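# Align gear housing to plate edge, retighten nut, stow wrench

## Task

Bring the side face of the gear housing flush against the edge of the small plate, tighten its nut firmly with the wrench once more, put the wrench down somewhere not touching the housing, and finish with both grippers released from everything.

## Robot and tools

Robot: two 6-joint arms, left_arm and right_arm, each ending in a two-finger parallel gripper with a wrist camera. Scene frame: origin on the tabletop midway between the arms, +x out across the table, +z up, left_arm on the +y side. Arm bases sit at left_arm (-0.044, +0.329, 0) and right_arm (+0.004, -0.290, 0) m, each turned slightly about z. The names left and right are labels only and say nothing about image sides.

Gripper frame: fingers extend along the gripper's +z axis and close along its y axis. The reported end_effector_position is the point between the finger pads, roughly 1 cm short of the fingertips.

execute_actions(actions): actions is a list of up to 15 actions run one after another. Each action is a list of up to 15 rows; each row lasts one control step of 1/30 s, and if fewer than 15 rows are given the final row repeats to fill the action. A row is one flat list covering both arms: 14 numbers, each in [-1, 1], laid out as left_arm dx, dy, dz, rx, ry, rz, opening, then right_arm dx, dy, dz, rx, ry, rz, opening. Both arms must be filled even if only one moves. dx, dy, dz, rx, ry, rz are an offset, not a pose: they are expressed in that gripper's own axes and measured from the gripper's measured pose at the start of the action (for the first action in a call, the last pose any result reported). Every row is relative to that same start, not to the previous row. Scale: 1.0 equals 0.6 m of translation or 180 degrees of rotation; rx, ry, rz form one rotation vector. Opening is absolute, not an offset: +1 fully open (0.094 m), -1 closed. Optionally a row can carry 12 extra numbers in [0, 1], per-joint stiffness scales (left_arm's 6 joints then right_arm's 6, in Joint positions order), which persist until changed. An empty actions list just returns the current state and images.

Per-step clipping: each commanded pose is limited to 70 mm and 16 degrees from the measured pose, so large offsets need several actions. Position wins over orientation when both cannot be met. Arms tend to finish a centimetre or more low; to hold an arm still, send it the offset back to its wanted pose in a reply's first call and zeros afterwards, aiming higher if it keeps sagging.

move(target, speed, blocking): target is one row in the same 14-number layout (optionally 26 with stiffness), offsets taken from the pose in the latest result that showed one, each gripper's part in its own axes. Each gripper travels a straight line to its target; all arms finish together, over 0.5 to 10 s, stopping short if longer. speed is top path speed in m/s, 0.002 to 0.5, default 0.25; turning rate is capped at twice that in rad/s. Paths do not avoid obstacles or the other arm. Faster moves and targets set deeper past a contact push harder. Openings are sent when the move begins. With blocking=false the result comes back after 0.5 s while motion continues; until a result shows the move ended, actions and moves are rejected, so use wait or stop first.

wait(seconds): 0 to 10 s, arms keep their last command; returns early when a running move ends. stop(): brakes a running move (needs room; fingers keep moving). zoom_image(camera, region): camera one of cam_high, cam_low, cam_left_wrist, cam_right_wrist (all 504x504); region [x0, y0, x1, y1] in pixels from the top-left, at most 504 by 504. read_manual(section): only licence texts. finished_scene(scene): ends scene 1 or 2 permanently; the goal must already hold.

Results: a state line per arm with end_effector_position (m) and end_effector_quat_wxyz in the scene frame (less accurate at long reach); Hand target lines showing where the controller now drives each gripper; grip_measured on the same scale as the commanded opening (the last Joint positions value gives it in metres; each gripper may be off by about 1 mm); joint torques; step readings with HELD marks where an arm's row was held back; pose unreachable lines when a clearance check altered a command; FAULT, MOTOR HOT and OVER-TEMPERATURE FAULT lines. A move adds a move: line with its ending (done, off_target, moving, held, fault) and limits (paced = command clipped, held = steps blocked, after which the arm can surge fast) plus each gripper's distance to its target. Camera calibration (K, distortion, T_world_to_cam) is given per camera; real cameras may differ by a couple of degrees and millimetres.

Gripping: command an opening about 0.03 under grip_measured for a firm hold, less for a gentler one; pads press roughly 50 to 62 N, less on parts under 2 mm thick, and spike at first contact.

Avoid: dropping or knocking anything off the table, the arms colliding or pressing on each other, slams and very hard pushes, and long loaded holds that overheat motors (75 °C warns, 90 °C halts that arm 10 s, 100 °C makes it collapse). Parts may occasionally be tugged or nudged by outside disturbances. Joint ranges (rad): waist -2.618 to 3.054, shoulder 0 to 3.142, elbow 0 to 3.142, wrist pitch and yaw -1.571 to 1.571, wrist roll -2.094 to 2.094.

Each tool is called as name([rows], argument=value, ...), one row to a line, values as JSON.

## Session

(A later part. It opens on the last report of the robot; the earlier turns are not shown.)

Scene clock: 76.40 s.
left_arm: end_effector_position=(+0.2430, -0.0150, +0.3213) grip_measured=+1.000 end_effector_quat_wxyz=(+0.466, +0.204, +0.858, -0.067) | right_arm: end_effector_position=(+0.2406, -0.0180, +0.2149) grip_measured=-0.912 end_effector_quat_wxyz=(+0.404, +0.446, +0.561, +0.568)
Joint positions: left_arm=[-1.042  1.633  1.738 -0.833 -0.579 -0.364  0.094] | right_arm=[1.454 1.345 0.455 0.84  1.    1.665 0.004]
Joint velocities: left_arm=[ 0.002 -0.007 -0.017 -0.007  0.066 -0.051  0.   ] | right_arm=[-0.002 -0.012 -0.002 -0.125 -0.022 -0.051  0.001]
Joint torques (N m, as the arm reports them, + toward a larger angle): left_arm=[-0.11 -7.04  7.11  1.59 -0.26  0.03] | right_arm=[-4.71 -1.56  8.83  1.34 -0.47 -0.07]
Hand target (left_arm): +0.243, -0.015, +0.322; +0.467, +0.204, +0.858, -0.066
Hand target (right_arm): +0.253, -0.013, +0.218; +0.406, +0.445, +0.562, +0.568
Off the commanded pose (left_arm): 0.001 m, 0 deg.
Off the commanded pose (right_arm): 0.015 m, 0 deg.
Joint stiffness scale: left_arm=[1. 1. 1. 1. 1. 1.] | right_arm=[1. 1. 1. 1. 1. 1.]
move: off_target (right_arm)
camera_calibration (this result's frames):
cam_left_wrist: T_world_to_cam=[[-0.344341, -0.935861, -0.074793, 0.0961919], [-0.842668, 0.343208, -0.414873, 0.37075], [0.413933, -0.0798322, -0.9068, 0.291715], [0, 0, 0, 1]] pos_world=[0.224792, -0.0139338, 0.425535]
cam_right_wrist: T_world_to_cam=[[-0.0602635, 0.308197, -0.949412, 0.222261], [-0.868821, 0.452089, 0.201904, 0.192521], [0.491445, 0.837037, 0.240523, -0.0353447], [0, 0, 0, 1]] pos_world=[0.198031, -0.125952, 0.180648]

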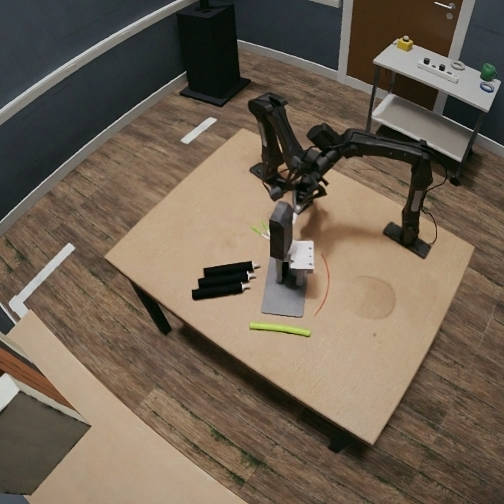

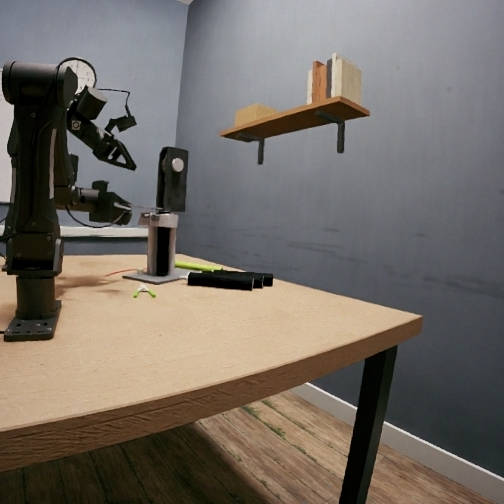

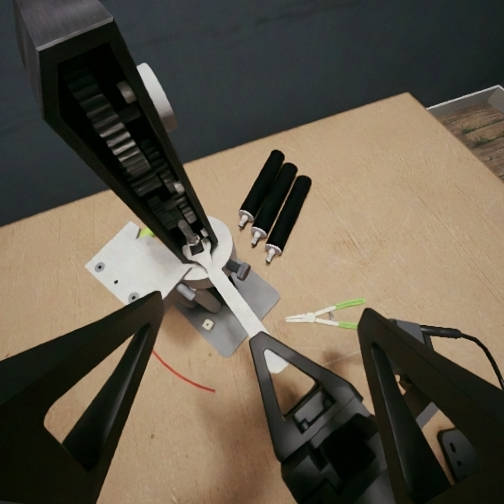

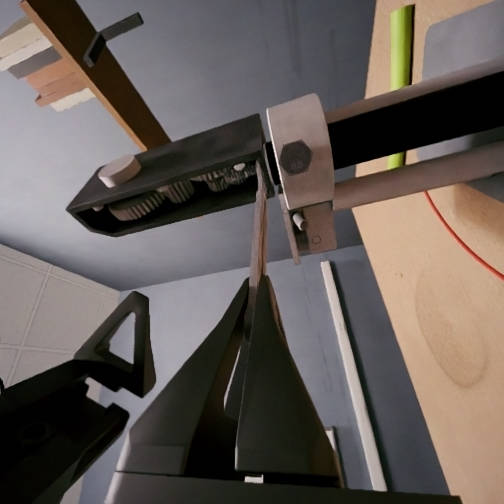

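move(target=[0,0.002,0,0,0,0,1,0.004,0.012,-0.01,0,0.025,0,-1], speed=0.02)

zoom_image(camera="cam_left_wrist", region=[160, 210, 250, 300])

Scene clock: 78.70 s.
left_arm: end_effector_position=(+0.2425, -0.0156, +0.3210) grip_measured=+1.000 end_effector_quat_wxyz=(+0.465, +0.206, +0.859, -0.069) | right_arm: end_effector_position=(+0.2375, -0.0211, +0.2201) grip_measured=-0.912 end_effector_quat_wxyz=(+0.392, +0.437, +0.566, +0.578)
Joint positions: left_arm=[-1.042  1.633  1.738 -0.833 -0.574 -0.364  0.094] | right_arm=[1.447 1.286 0.436 0.808 0.958 1.667 0.004]
Joint velocities: left_arm=[-0.017  0.017  0.012 -0.11  -0.081 -0.007  0.   ] | right_arm=[ 0.017 -0.002 -0.022 -0.066  0.007 -0.022 -0.   ]
Joint torques (N m, as the arm reports them, + toward a larger angle): left_arm=[ 0.27 -7.34  6.8   1.61 -0.24  0.03] | right_arm=[-0.17 -4.56  5.67  1.3  -0.44 -0.11]
Hand target (left_arm): +0.243, -0.014, +0.321; +0.466, +0.204, +0.858, -0.067
Hand target (right_arm): +0.234, -0.018, +0.222; +0.382, +0.423, +0.576, +0.585
Off the commanded pose (left_arm): 0.002 m, 0 deg.
Off the commanded pose (right_arm): 0.005 m, 2 deg.
Joint stiffness scale: left_arm=[1. 1. 1. 1. 1. 1.] | right_arm=[1. 1. 1. 1. 1. 1.]
move: done
camera_calibration (this result's frames):
cam_left_wrist: T_world_to_cam=[[-0.34802, -0.93469, -0.0723676, 0.0955132], [-0.842607, 0.345704, -0.412918, 0.369823], [0.410968, -0.0827263, -0.907888, 0.292599], [0, 0, 0, 1]] pos_world=[0.224607, -0.0143683, 0.425266]
cam_right_wrist: T_world_to_cam=[[-0.0712818, 0.31436, -0.946624, 0.230124], [-0.884247, 0.419227, 0.205804, 0.192304], [0.461547, 0.85172, 0.248089, -0.0267647], [0, 0, 0, 1]] pos_world=[0.198801, -0.130165, 0.184904]

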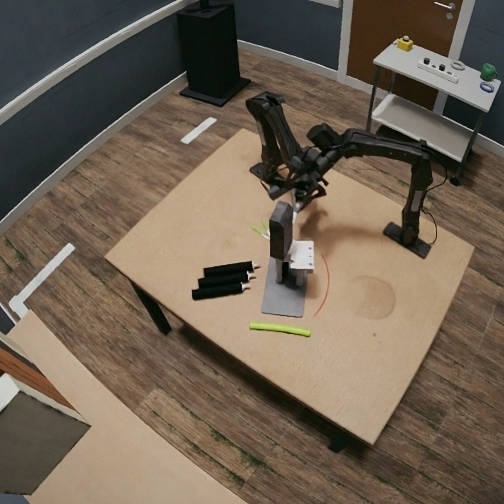

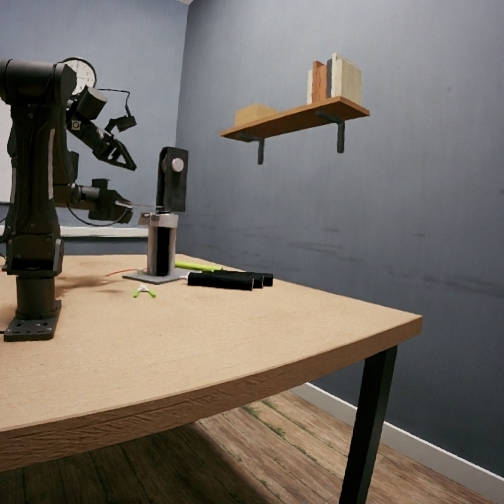

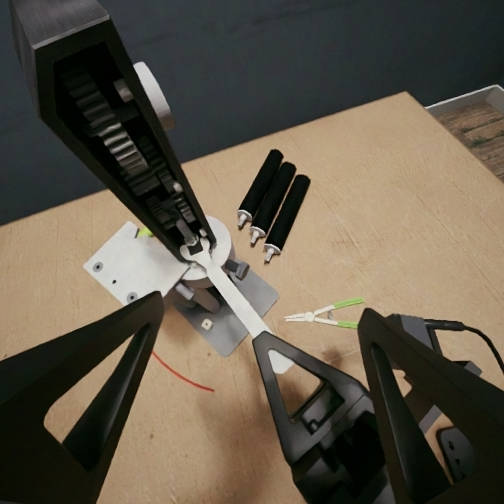

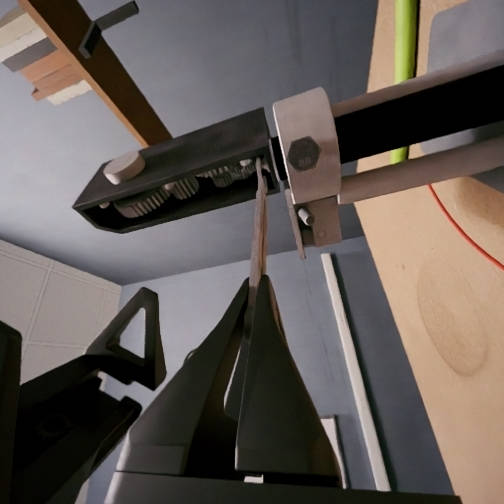

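Region (160, 210, 250, 300) of cam_left_wrist's 504x504 image, scaled by 5.600, with more detail than that image has.

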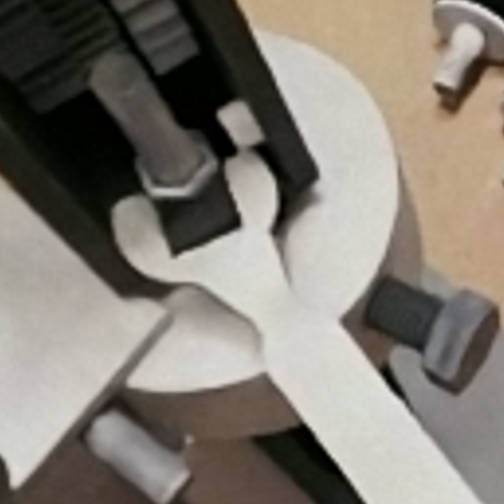

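move(target=[0,0,0,0,0,0,1,0.006,0.022,0.032,-0.008,0,0,-1], speed=0.015)

zoom_image(camera="cam_left_wrist", region=[160, 210, 250, 300])

Scene clock: 80.67 s.
left_arm: end_effector_position=(+0.2422, -0.0160, +0.3208) grip_measured=+1.000 end_effector_quat_wxyz=(+0.464, +0.206, +0.859, -0.070) | right_arm: end_effector_position=(+0.2520, -0.0175, +0.2244) grip_measured=-0.912 end_effector_quat_wxyz=(+0.399, +0.437, +0.563, +0.577)
Joint positions: left_arm=[-1.042  1.633  1.738 -0.833 -0.571 -0.364  0.094] | right_arm=[1.397 1.326 0.47  0.829 0.918 1.646 0.004]
Joint velocities: left_arm=[-0.002 -0.007  0.002 -0.037 -0.051  0.037  0.   ] | right_arm=[-0.027 -0.007  0.007 -0.037  0.037 -0.022 -0.001]
Joint torques (N m, as the arm reports them, + toward a larger angle): left_arm=[-0.03 -7.11  7.11  1.59 -0.2   0.01] | right_arm=[-0.65 -2.82  8.23  1.51 -0.13 -0.14]
Hand target (left_arm): +0.243, -0.016, +0.321; +0.465, +0.206, +0.859, -0.069
Hand target (right_arm): +0.255, -0.012, +0.233; +0.398, +0.432, +0.559, +0.585
Off the commanded pose (left_arm): 0.001 m, 0 deg.
Off the commanded pose (right_arm): 0.010 m, 1 deg.
Joint stiffness scale: left_arm=[1. 1. 1. 1. 1. 1.] | right_arm=[1. 1. 1. 1. 1. 1.]
move: done
camera_calibration (this result's frames):
cam_left_wrist: T_world_to_cam=[[-0.350278, -0.933961, -0.0708705, 0.0950927], [-0.842563, 0.347241, -0.411718, 0.369252], [0.409137, -0.0845027, -0.908552, 0.293142], [0, 0, 0, 1]] pos_world=[0.224492, -0.0146355, 0.425101]
cam_right_wrist: T_world_to_cam=[[-0.0587675, 0.311594, -0.948396, 0.231307], [-0.882037, 0.428705, 0.195506, 0.204637], [0.467501, 0.84801, 0.249644, -0.039575], [0, 0, 0, 1]] pos_world=[0.212592, -0.126243, 0.189242]

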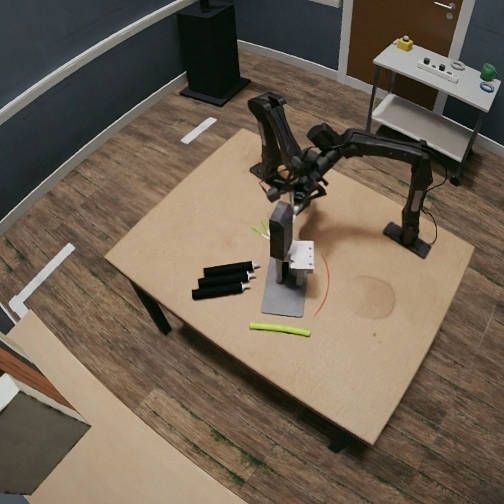

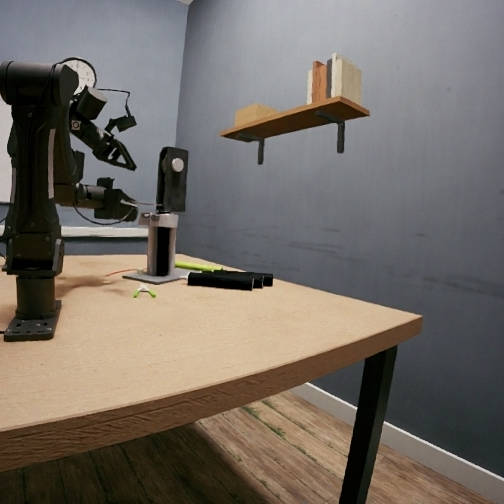

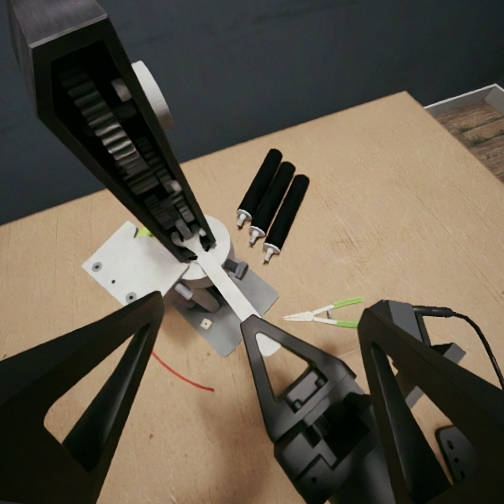

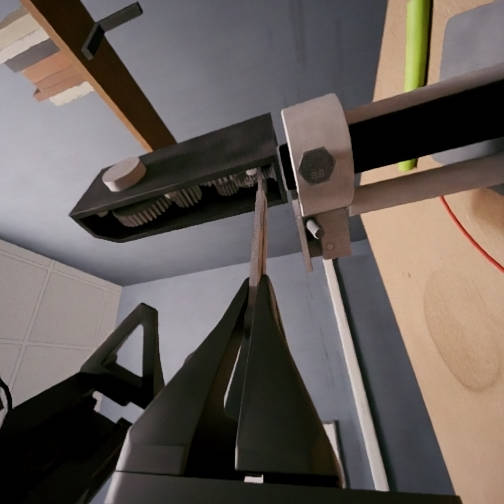

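Region (160, 210, 250, 300) of cam_left_wrist's 504x504 image, scaled by 5.600, with more detail than that image has.

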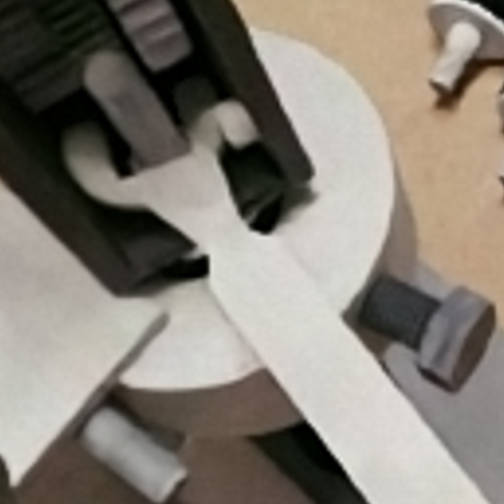

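move(target=[0,0,0,0,0,0,1,0,-0.02,-0.006,0.008,0,-0.005,-1], speed=0.015)

zoom_image(camera="cam_left_wrist", region=[160, 210, 250, 300])

Scene clock: 82.10 s.
left_arm: end_effector_position=(+0.2419, -0.0164, +0.3206) grip_measured=+1.000 end_effector_quat_wxyz=(+0.463, +0.207, +0.859, -0.071) | right_arm: end_effector_position=(+0.2503, -0.0180, +0.2207) grip_measured=-0.912 end_effector_quat_wxyz=(+0.394, +0.441, +0.563, +0.578)
Joint positions: left_arm=[-1.042  1.633  1.738 -0.833 -0.568 -0.364  0.094] | right_arm=[1.402 1.326 0.462 0.827 0.921 1.667 0.004]
Joint velocities: left_arm=[-0.007  0.002 -0.007 -0.022  0.007 -0.007  0.   ] | right_arm=[ 0.002  0.007  0.012  0.007 -0.051  0.066 -0.   ]
Joint torques (N m, as the arm reports them, + toward a larger angle): left_arm=[-0.04 -7.11  7.08  1.6  -0.23 -0.01] | right_arm=[ 0.83 -3.01  5.52  1.27  0.14 -0.01]
Hand target (left_arm): +0.242, -0.016, +0.321; +0.464, +0.206, +0.859, -0.070
Hand target (right_arm): +0.248, -0.018, +0.213; +0.398, +0.437, +0.574, +0.567
Off the commanded pose (left_arm): 0.000 m, 0 deg.
Off the commanded pose (right_arm): 0.008 m, 2 deg.
Joint stiffness scale: left_arm=[1. 1. 1. 1. 1. 1.] | right_arm=[1. 1. 1. 1. 1. 1.]
move: done
camera_calibration (this result's frames):
cam_left_wrist: T_world_to_cam=[[-0.35225, -0.933318, -0.0695578, 0.094723], [-0.842519, 0.348587, -0.410668, 0.368753], [0.407531, -0.0860541, -0.909128, 0.293615], [0, 0, 0, 1]] pos_world=[0.224391, -0.0148692, 0.424957]
cam_right_wrist: T_world_to_cam=[[-0.068578, 0.320184, -0.94487, 0.229639], [-0.880693, 0.425522, 0.208114, 0.200905], [0.468697, 0.846412, 0.252802, -0.0384015], [0, 0, 0, 1]] pos_world=[0.210683, -0.126513, 0.184876]

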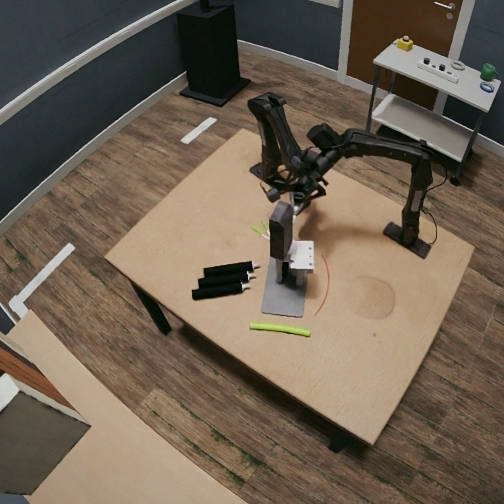

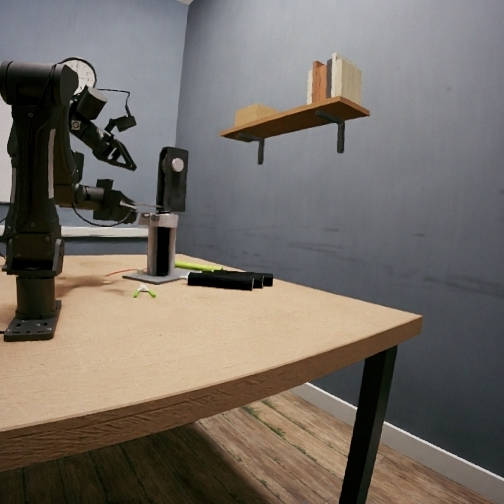

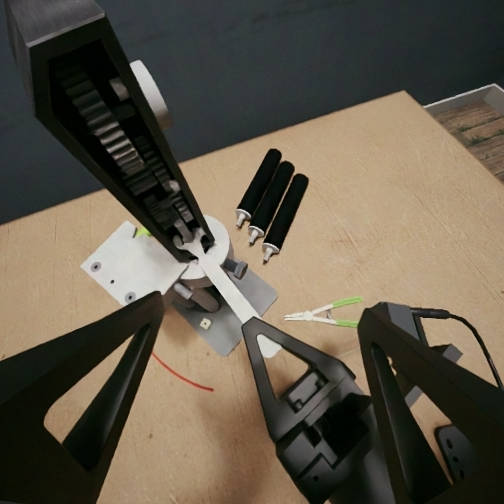

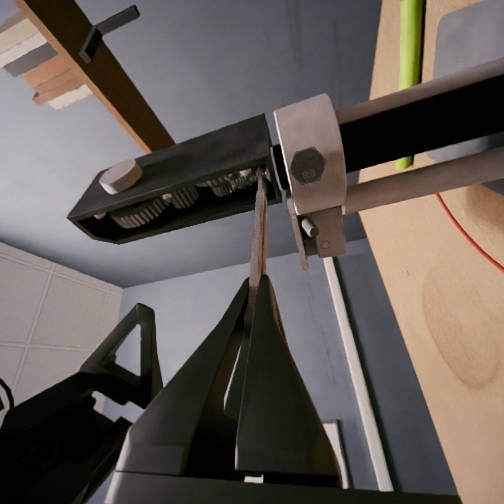

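Region (160, 210, 250, 300) of cam_left_wrist's 504x504 image, scaled by 5.600, with more detail than that image has.

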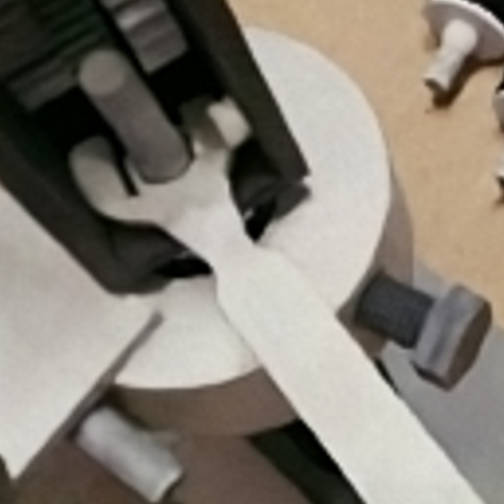

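Resting on top of the nut; shift right ~2 mm and back ~3 mm with light down pressure.

move(target=[0,0,0,0,0,0,1,-0.007,-0.014,-0.009,0.006,0,-0.012,-1], speed=0.01)

zoom_image(camera="cam_left_wrist", region=[160, 210, 250, 300])

Scene clock: 84.53 s.
left_arm: end_effector_position=(+0.2416, -0.0168, +0.3204) grip_measured=+1.000 end_effector_quat_wxyz=(+0.462, +0.208, +0.859, -0.072) | right_arm: end_effector_position=(+0.2498, -0.0193, +0.2173) grip_measured=-0.912 end_effector_quat_wxyz=(+0.394, +0.441, +0.566, +0.575)
Joint positions: left_arm=[-1.042  1.633  1.738 -0.833 -0.565 -0.364  0.094] | right_arm=[1.402 1.326 0.453 0.826 0.921 1.669 0.004]
Joint velocities: left_arm=[ 0.007 -0.002 -0.007 -0.037 -0.051 -0.037  0.   ] | right_arm=[-0.007 -0.007 -0.007 -0.007 -0.051  0.007  0.001]
Joint torques (N m, as the arm reports them, + toward a larger angle): left_arm=[-0.01 -7.31  7.14  1.59 -0.25  0.01] | right_arm=[ 0.89 -4.62  4.64  1.21  0.12 -0.15]
Hand target (left_arm): +0.242, -0.016, +0.321; +0.463, +0.207, +0.859, -0.071
Hand target (right_arm): +0.246, -0.023, +0.212; +0.400, +0.434, +0.576, +0.565
Off the commanded pose (left_arm): 0.001 m, 0 deg.
Off the commanded pose (right_arm): 0.007 m, 2 deg.
Joint stiffness scale: left_arm=[1. 1. 1. 1. 1. 1.] | right_arm=[1. 1. 1. 1. 1. 1.]
move: done
camera_calibration (this result's frames):
cam_left_wrist: T_world_to_cam=[[-0.3545, -0.932576, -0.0680544, 0.0942985], [-0.842464, 0.350126, -0.40947, 0.368182], [0.40569, -0.0878237, -0.909782, 0.294154], [0, 0, 0, 1]] pos_world=[0.224274, -0.0151362, 0.424793]
cam_right_wrist: T_world_to_cam=[[-0.0720038, 0.313744, -0.946774, 0.227935], [-0.879914, 0.426983, 0.208413, 0.201532], [0.469645, 0.848086, 0.245323, -0.0348078], [0, 0, 0, 1]] pos_world=[0.210091, -0.128044, 0.18234]

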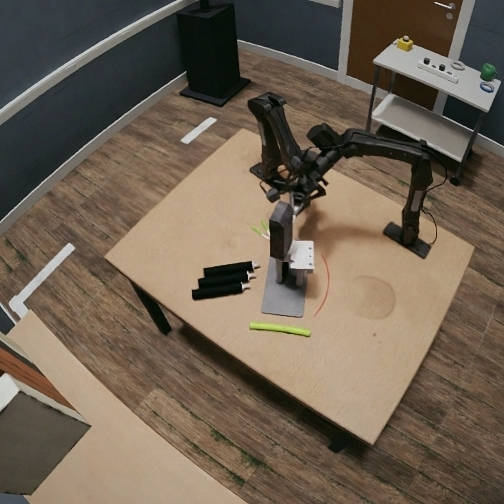

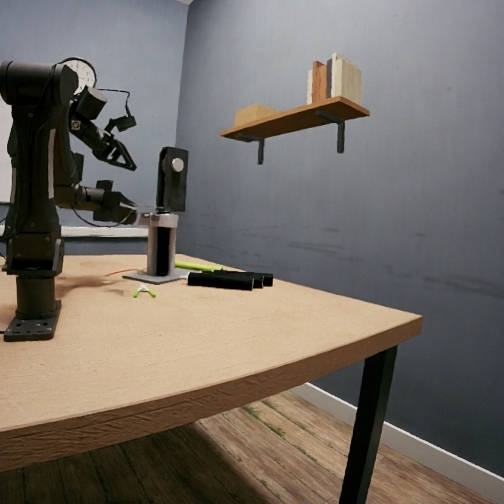

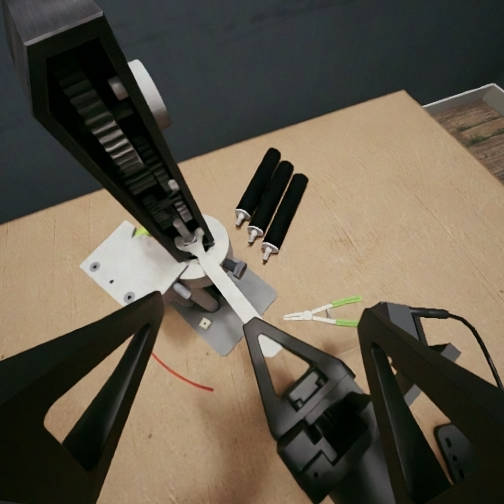

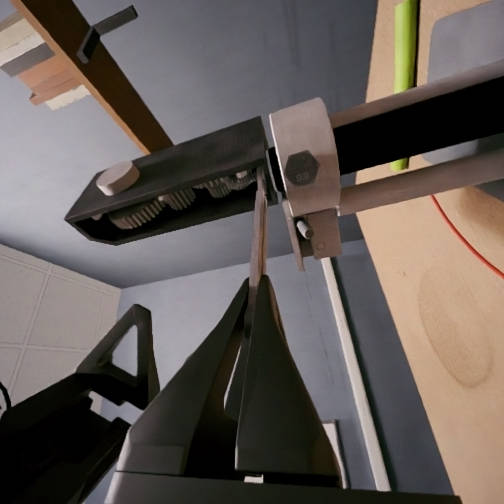

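Region (160, 210, 250, 300) of cam_left_wrist's 504x504 image, scaled by 5.600, with more detail than that image has.

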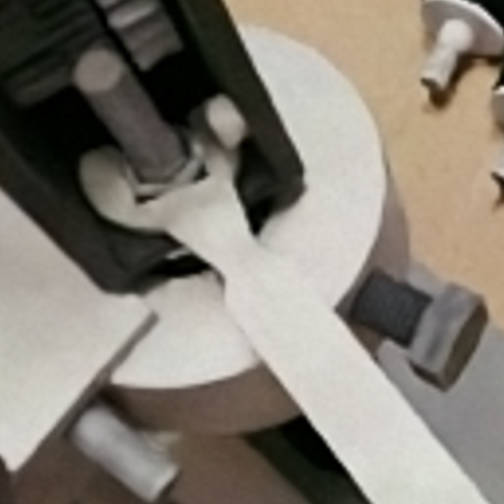

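move(target=[0,0,0,0,0,0,1,-0.06,-0.012,0.01,0.005,0.07,0,-1], speed=0.03)

zoom_image(camera="cam_left_wrist", region=[130, 200, 250, 320])

Scene clock: 88.53 s.
left_arm: end_effector_position=(+0.2414, -0.0171, +0.3203) grip_measured=+1.000 end_effector_quat_wxyz=(+0.462, +0.208, +0.859, -0.073) | right_arm: end_effector_position=(+0.2659, -0.0437, +0.2155) grip_measured=-0.912 end_effector_quat_wxyz=(+0.319, +0.375, +0.601, +0.629)
Joint positions: left_arm=[-1.042  1.633  1.738 -0.833 -0.563 -0.364  0.094] | right_arm=[1.121 1.141 0.303 0.833 0.405 1.662 0.004]
Joint velocities: left_arm=[ 0.002 -0.002 -0.012  0.007 -0.037  0.037  0.   ] | right_arm=[ 0.002 -0.007 -0.032  0.022 -0.007 -0.007 -0.   ]
Joint torques (N m, as the arm reports them, + toward a larger angle): left_arm=[-0.1  -7.09  7.02  1.58 -0.22  0.01] | right_arm=[-0.91 -3.6   5.53  1.34  0.11 -0.15]
Hand target (left_arm): +0.242, -0.017, +0.320; +0.462, +0.208, +0.859, -0.072
Hand target (right_arm): +0.267, -0.050, +0.208; +0.328, +0.377, +0.610, +0.615
Off the commanded pose (left_arm): 0.000 m, 0 deg.
Off the commanded pose (right_arm): 0.011 m, 2 deg.
Joint stiffness scale: left_arm=[1. 1. 1. 1. 1. 1.] | right_arm=[1. 1. 1. 1. 1. 1.]
move: off_target (right_arm)
camera_calibration (this result's frames):
cam_left_wrist: T_world_to_cam=[[-0.356465, -0.931922, -0.0667362, 0.0939252], [-0.842411, 0.351474, -0.408423, 0.367683], [0.404075, -0.0893692, -0.91035, 0.294624], [0, 0, 0, 1]] pos_world=[0.224171, -0.0153697, 0.424649]
cam_right_wrist: T_world_to_cam=[[-0.137986, 0.322558, -0.936438, 0.250786], [-0.956399, 0.202335, 0.210622, 0.236534], [0.257412, 0.924671, 0.280574, 0.0309435], [0, 0, 0, 1]] pos_world=[0.252861, -0.157365, 0.176344]

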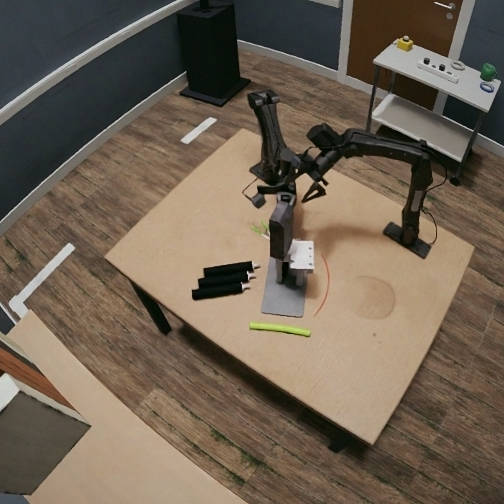

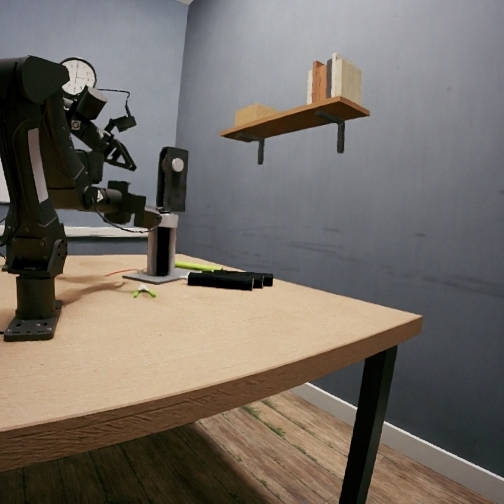

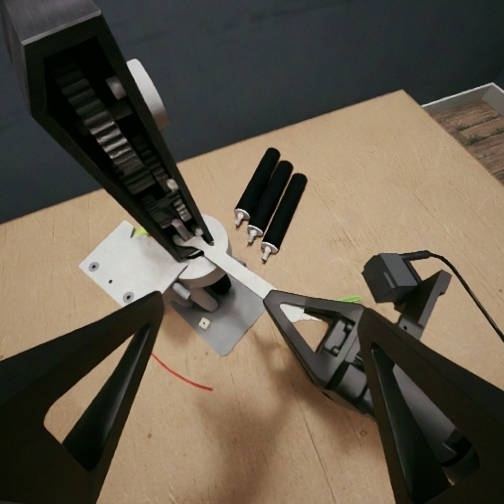

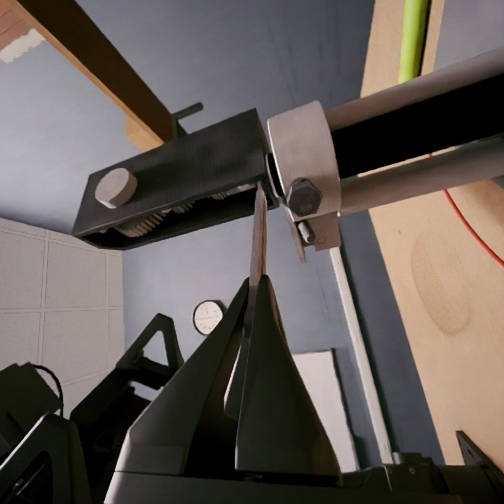

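Region (130, 200, 250, 320) of cam_left_wrist's 504x504 image, scaled by 4.200, with more detail than that image has.

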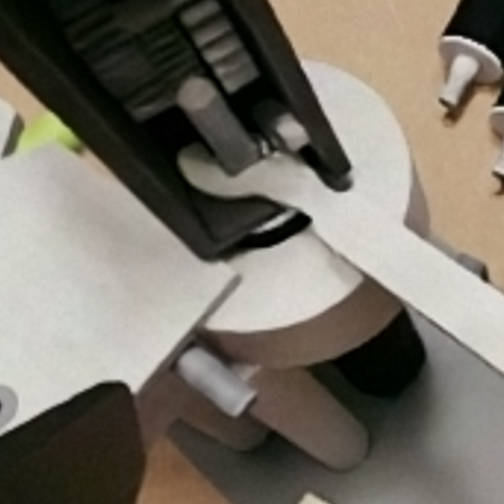

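move(target=[0,0,0,0,0,0,1,0.056,0.01,-0.004,0,-0.076,-0.025,-1], speed=0.03)

zoom_image(camera="cam_left_wrist", region=[150, 210, 240, 300])

Scene clock: 93.13 s.
left_arm: end_effector_position=(+0.2410, -0.0175, +0.3201) grip_measured=+1.000 end_effector_quat_wxyz=(+0.461, +0.209, +0.859, -0.074) | right_arm: end_effector_position=(+0.2459, -0.0206, +0.2198) grip_measured=-0.912 end_effector_quat_wxyz=(+0.404, +0.426, +0.572, +0.573)
Joint positions: left_arm=[-1.042  1.633  1.738 -0.833 -0.559 -0.364  0.094] | right_arm=[1.413 1.308 0.44  0.838 0.924 1.622 0.004]
Joint velocities: left_arm=[ 0.002 -0.007 -0.002 -0.066 -0.007  0.007  0.   ] | right_arm=[-0.002  0.007 -0.007 -0.007  0.037  0.022  0.   ]
Joint torques (N m, as the arm reports them, + toward a larger angle): left_arm=[-0.03 -7.18  7.02  1.59 -0.2   0.01] | right_arm=[ 0.75 -2.55  8.23  1.29  0.21 -0.13]
Hand target (left_arm): +0.241, -0.017, +0.320; +0.462, +0.208, +0.859, -0.073
Hand target (right_arm): +0.246, -0.018, +0.224; +0.411, +0.425, +0.573, +0.568
Off the commanded pose (left_arm): 0.001 m, 0 deg.
Off the commanded pose (right_arm): 0.006 m, 1 deg.
Joint stiffness scale: left_arm=[1. 1. 1. 1. 1. 1.] | right_arm=[1. 1. 1. 1. 1. 1.]
move: done
camera_calibration (this result's frames):
cam_left_wrist: T_world_to_cam=[[-0.358706, -0.931169, -0.0652264, 0.0934967], [-0.842345, 0.353015, -0.407228, 0.367112], [0.402224, -0.0911321, -0.910994, 0.29516], [0, 0, 0, 1]] pos_world=[0.224053, -0.0156365, 0.424486]
cam_right_wrist: T_world_to_cam=[[-0.0557769, 0.284692, -0.956995, 0.228161], [-0.887644, 0.424707, 0.178079, 0.206603], [0.45714, 0.859403, 0.229017, -0.0255978], [0, 0, 0, 1]] pos_world=[0.207818, -0.130703, 0.18742]

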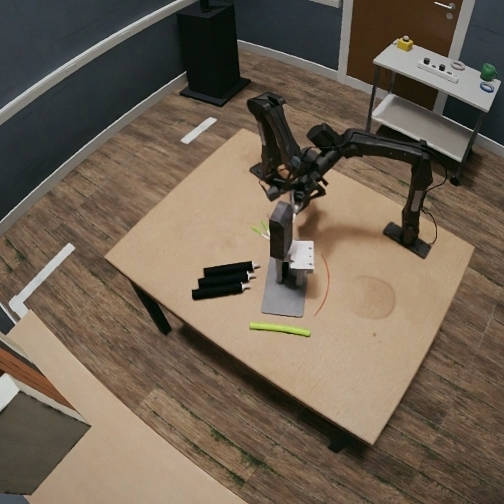

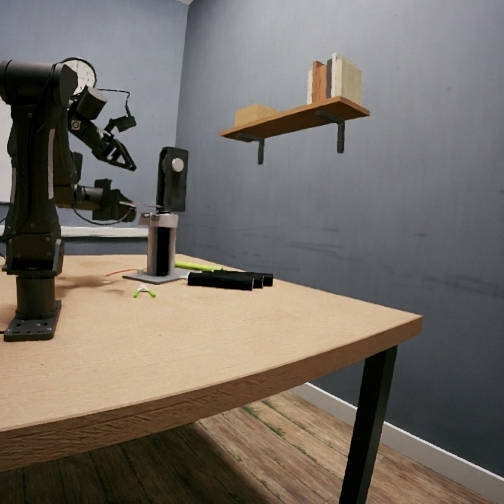

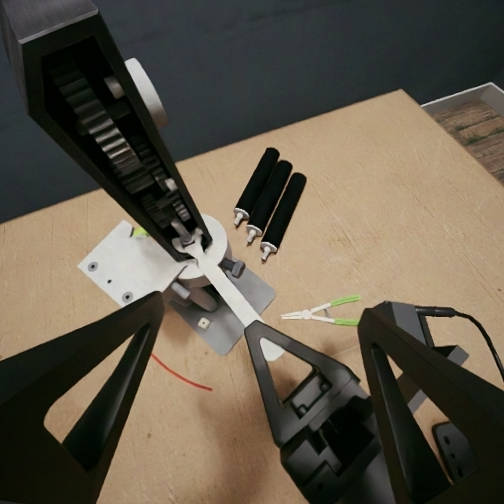

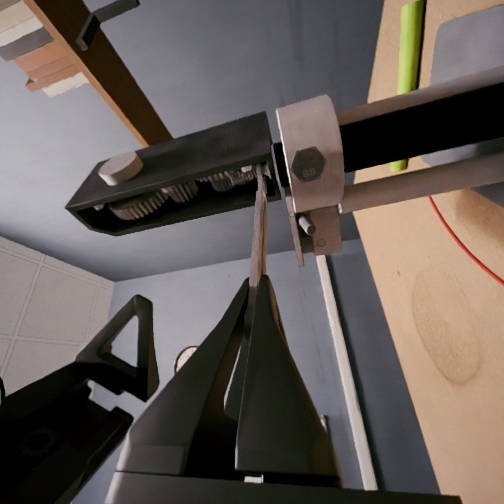

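Region (150, 210, 240, 300) of cam_left_wrist's 504x504 image, scaled by 5.600, with more detail than that image has.

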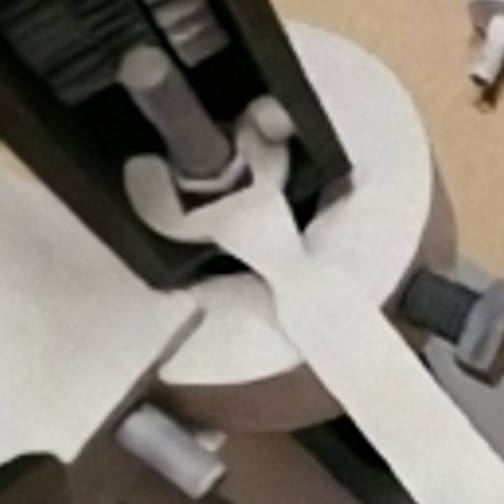

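move(target=[0,0,0,0,0,0,1,-0.002,-0.02,0.009,0.018,0,-0.02,-1], speed=0.015)

zoom_image(camera="cam_left_wrist", region=[150, 210, 240, 300])

zoom_image(camera="cam_low", region=[115, 185, 185, 235])

Scene clock: 96.30 s.
left_arm: end_effector_position=(+0.2408, -0.0179, +0.3199) grip_measured=+1.000 end_effector_quat_wxyz=(+0.460, +0.209, +0.859, -0.075) | right_arm: end_effector_position=(+0.2481, -0.0213, +0.2162) grip_measured=-0.912 end_effector_quat_wxyz=(+0.403, +0.426, +0.578, +0.567)
Joint positions: left_arm=[-1.042  1.633  1.738 -0.833 -0.557 -0.364  0.094] | right_arm=[1.402 1.308 0.44  0.818 0.911 1.627 0.004]
Joint velocities: left_arm=[-0.022  0.002 -0.007 -0.022  0.007  0.037  0.   ] | right_arm=[-0.002 -0.002  0.007 -0.051  0.051 -0.051  0.   ]
Joint torques (N m, as the arm reports them, + toward a larger angle): left_arm=[ 0.02 -7.11  7.07  1.6  -0.25 -0.01] | right_arm=[-0.95 -3.07  7.58  0.74 -0.06 -0.06]
Hand target (left_arm): +0.241, -0.018, +0.320; +0.461, +0.209, +0.859, -0.074
Hand target (right_arm): +0.251, -0.020, +0.208; +0.411, +0.418, +0.600, +0.545
Off the commanded pose (left_arm): 0.000 m, 0 deg.
Off the commanded pose (right_arm): 0.009 m, 4 deg.
Joint stiffness scale: left_arm=[1. 1. 1. 1. 1. 1.] | right_arm=[1. 1. 1. 1. 1. 1.]
move: off_target (right_arm)
camera_calibration (this result's frames):
cam_left_wrist: T_world_to_cam=[[-0.360664, -0.930504, -0.0639027, 0.09312], [-0.842283, 0.354364, -0.406184, 0.366613], [0.4006, -0.0926716, -0.911554, 0.295627], [0, 0, 0, 1]] pos_world=[0.223949, -0.0158698, 0.424343]
cam_right_wrist: T_world_to_cam=[[-0.0647159, 0.271681, -0.960209, 0.227596], [-0.886629, 0.425904, 0.180262, 0.208834], [0.457931, 0.863015, 0.213318, -0.0218986], [0, 0, 0, 1]] pos_world=[0.209916, -0.131878, 0.185566]

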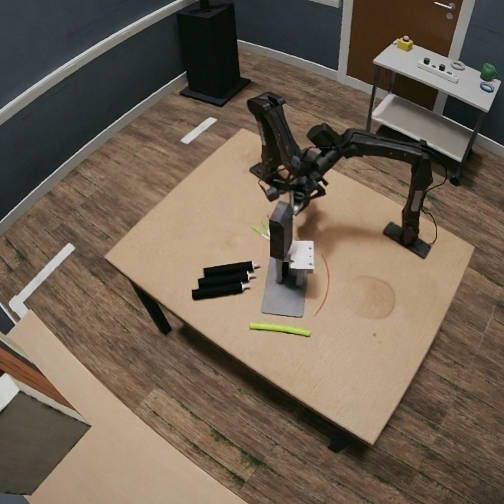

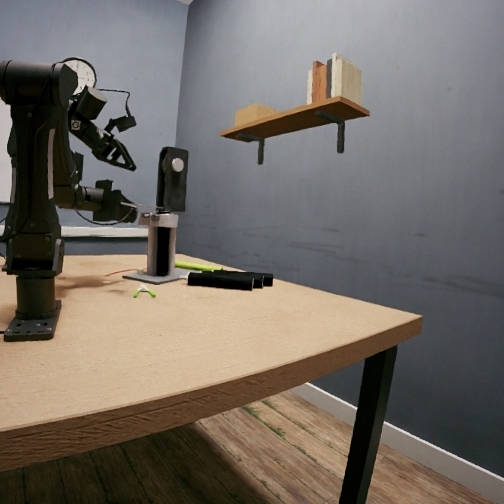

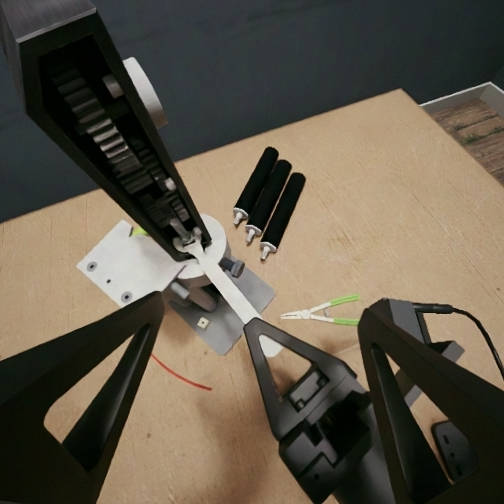

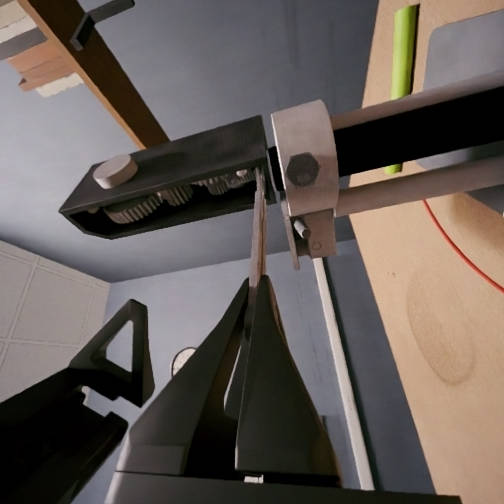

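Region (150, 210, 240, 300) of cam_left_wrist's 504x504 image, scaled by 5.600, with more detail than that image has.

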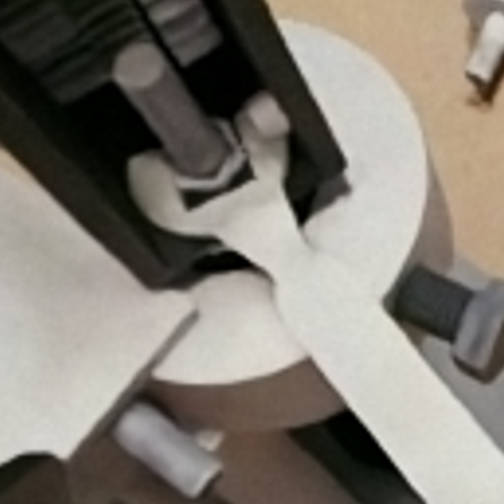

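Region (115, 185, 185, 235) of cam_low's 504x504 image, scaled by 7.200, with more detail than that image has; it fills the top 360 rows of this view, and the rest is white.

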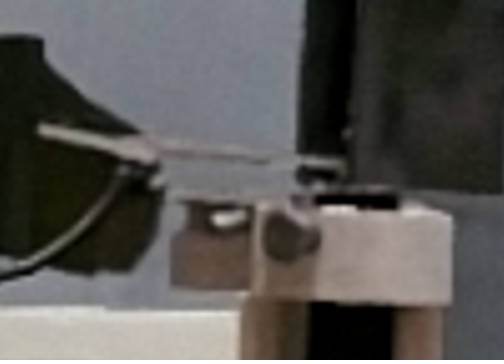

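Left tine sits on the nut; nudge head left under down pressure.

execute_actions([
  [[0,0,0,0,0,0,1,0.003,-0.012,0.004,0.012,0.012,-0.015,-1]],
  [[0,0,0,0,0,0,1,0.003,-0.012,0.004,0.012,0.012,-0.015,-1]],
])

zoom_image(camera="cam_left_wrist", region=[150, 210, 240, 300])

zoom_image(camera="cam_low", region=[115, 185, 185, 235])

Scene clock: 97.43 s.
left_arm: end_effector_position=(+0.2402, -0.0186, +0.3196) grip_measured=+1.000 end_effector_quat_wxyz=(+0.459, +0.211, +0.860, -0.077) | right_arm: end_effector_position=(+0.2534, -0.0207, +0.2158) grip_measured=-0.912 end_effector_quat_wxyz=(+0.398, +0.422, +0.582, +0.570)
Joint positions: left_arm=[-1.042  1.633  1.738 -0.833 -0.551 -0.364  0.094] | right_arm=[1.372 1.308 0.44  0.817 0.865 1.627 0.004]
Joint velocities: left_arm=[-0.002  0.017 -0.002  0.037 -0.007  0.007  0.   ] | right_arm=[ 0.007 -0.002  0.007 -0.037  0.007 -0.007 -0.   ]
Joint torques (N m, as the arm reports them, + toward a larger angle): left_arm=[-0.09 -7.14  7.15  1.58 -0.22  0.  ] | right_arm=[-0.6  -4.33  6.17  0.87 -0.39 -0.11]
Hand target (left_arm): +0.240, -0.018, +0.320; +0.460, +0.210, +0.860, -0.076
Hand target (right_arm): +0.252, -0.018, +0.209; +0.395, +0.406, +0.607, +0.557
Off the commanded pose (left_arm): 0.000 m, 0 deg.
Off the commanded pose (right_arm): 0.008 m, 4 deg.
Joint stiffness scale: left_arm=[1. 1. 1. 1. 1. 1.] | right_arm=[1. 1. 1. 1. 1. 1.]
Step readings (end_effector_position; steps 1 to 15: 1st action; 16 to 30: 2nd action):
0: left_arm (+0.2408, -0.0179, +0.3199) | right_arm (+0.2481, -0.0213, +0.2162)
1: left_arm (+0.2407, -0.0179, +0.3199) | right_arm (+0.2484, -0.0209, +0.2161)
2: left_arm (+0.2407, -0.0180, +0.3199) | right_arm (+0.2491, -0.0207, +0.2161)
4: left_arm (+0.2406, -0.0181, +0.3198) | right_arm (+0.2501, -0.0206, +0.2159)
8: left_arm (+0.2405, -0.0182, +0.3198) | right_arm (+0.2506, -0.0205, +0.2159)
15: left_arm (+0.2405, -0.0182, +0.3197) | right_arm (+0.2506, -0.0205, +0.2159)
16: left_arm (+0.2405, -0.0183, +0.3197) | right_arm (+0.2510, -0.0204, +0.2159)
17: left_arm (+0.2404, -0.0183, +0.3197) | right_arm (+0.2520, -0.0208, +0.2158)
19: left_arm (+0.2403, -0.0185, +0.3196) | right_arm (+0.2529, -0.0207, +0.2158)
23: left_arm (+0.2403, -0.0186, +0.3196) | right_arm (+0.2533, -0.0207, +0.2158)
30: end_effector_position above
camera_calibration (this result's frames):
cam_left_wrist: T_world_to_cam=[[-0.364569, -0.92916, -0.0612476, 0.0923616], [-0.842146, 0.357065, -0.404098, 0.365615], [0.397341, -0.0957423, -0.912663, 0.296559], [0, 0, 0, 1]] pos_world=[0.223738, -0.0163362, 0.424059]
cam_right_wrist: T_world_to_cam=[[-0.0714981, 0.270985, -0.959925, 0.229053], [-0.893203, 0.410936, 0.182535, 0.214204], [0.443932, 0.870459, 0.212664, -0.0208471], [0, 0, 0, 1]] pos_world=[0.216959, -0.131948, 0.185207]

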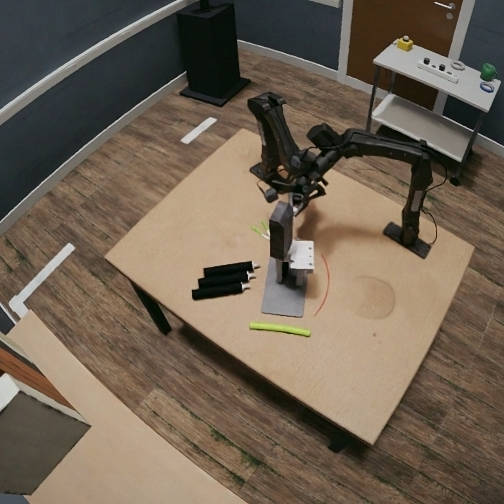

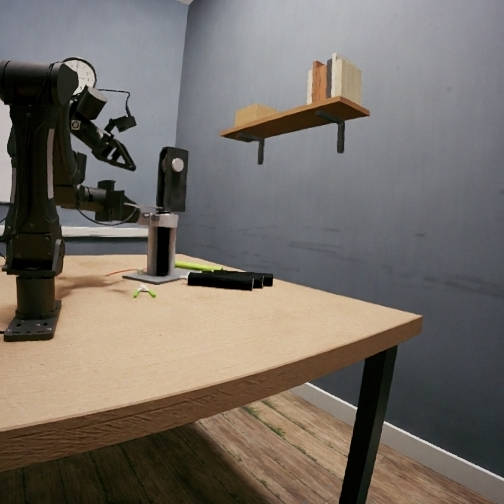

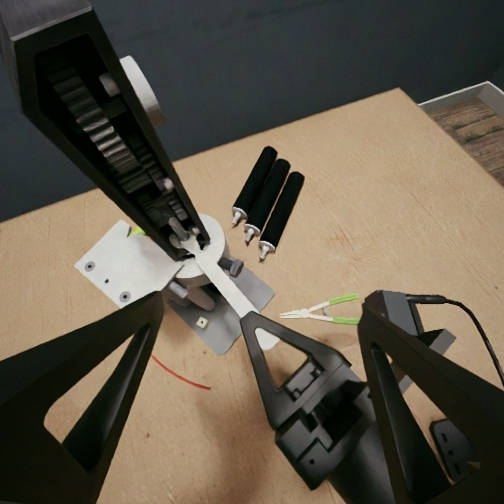

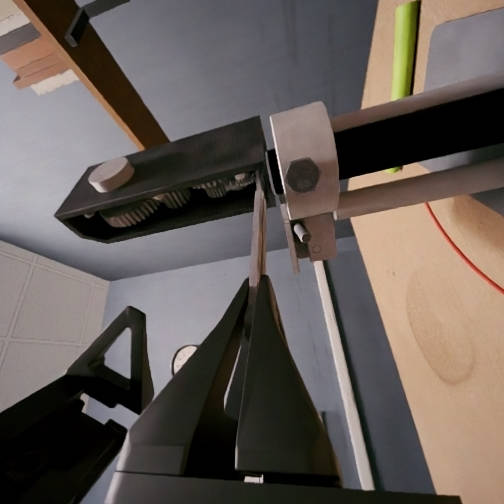

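Region (150, 210, 240, 300) of cam_left_wrist's 504x504 image, scaled by 5.600, with more detail than that image has.

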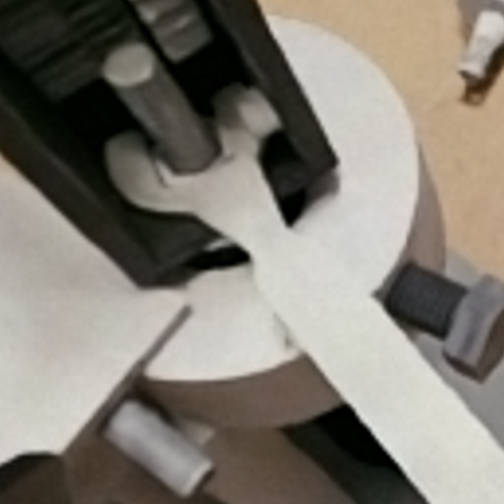

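Region (115, 185, 185, 235) of cam_low's 504x504 image, scaled by 7.200, with more detail than that image has; it fills the top 360 rows of this view, and the rest is white.

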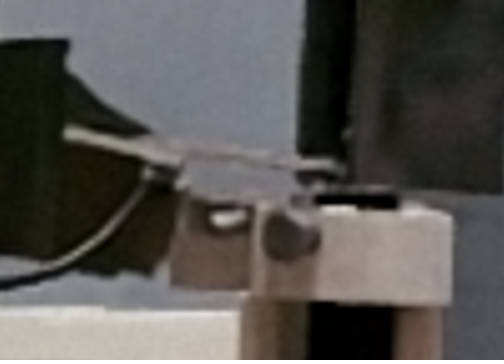

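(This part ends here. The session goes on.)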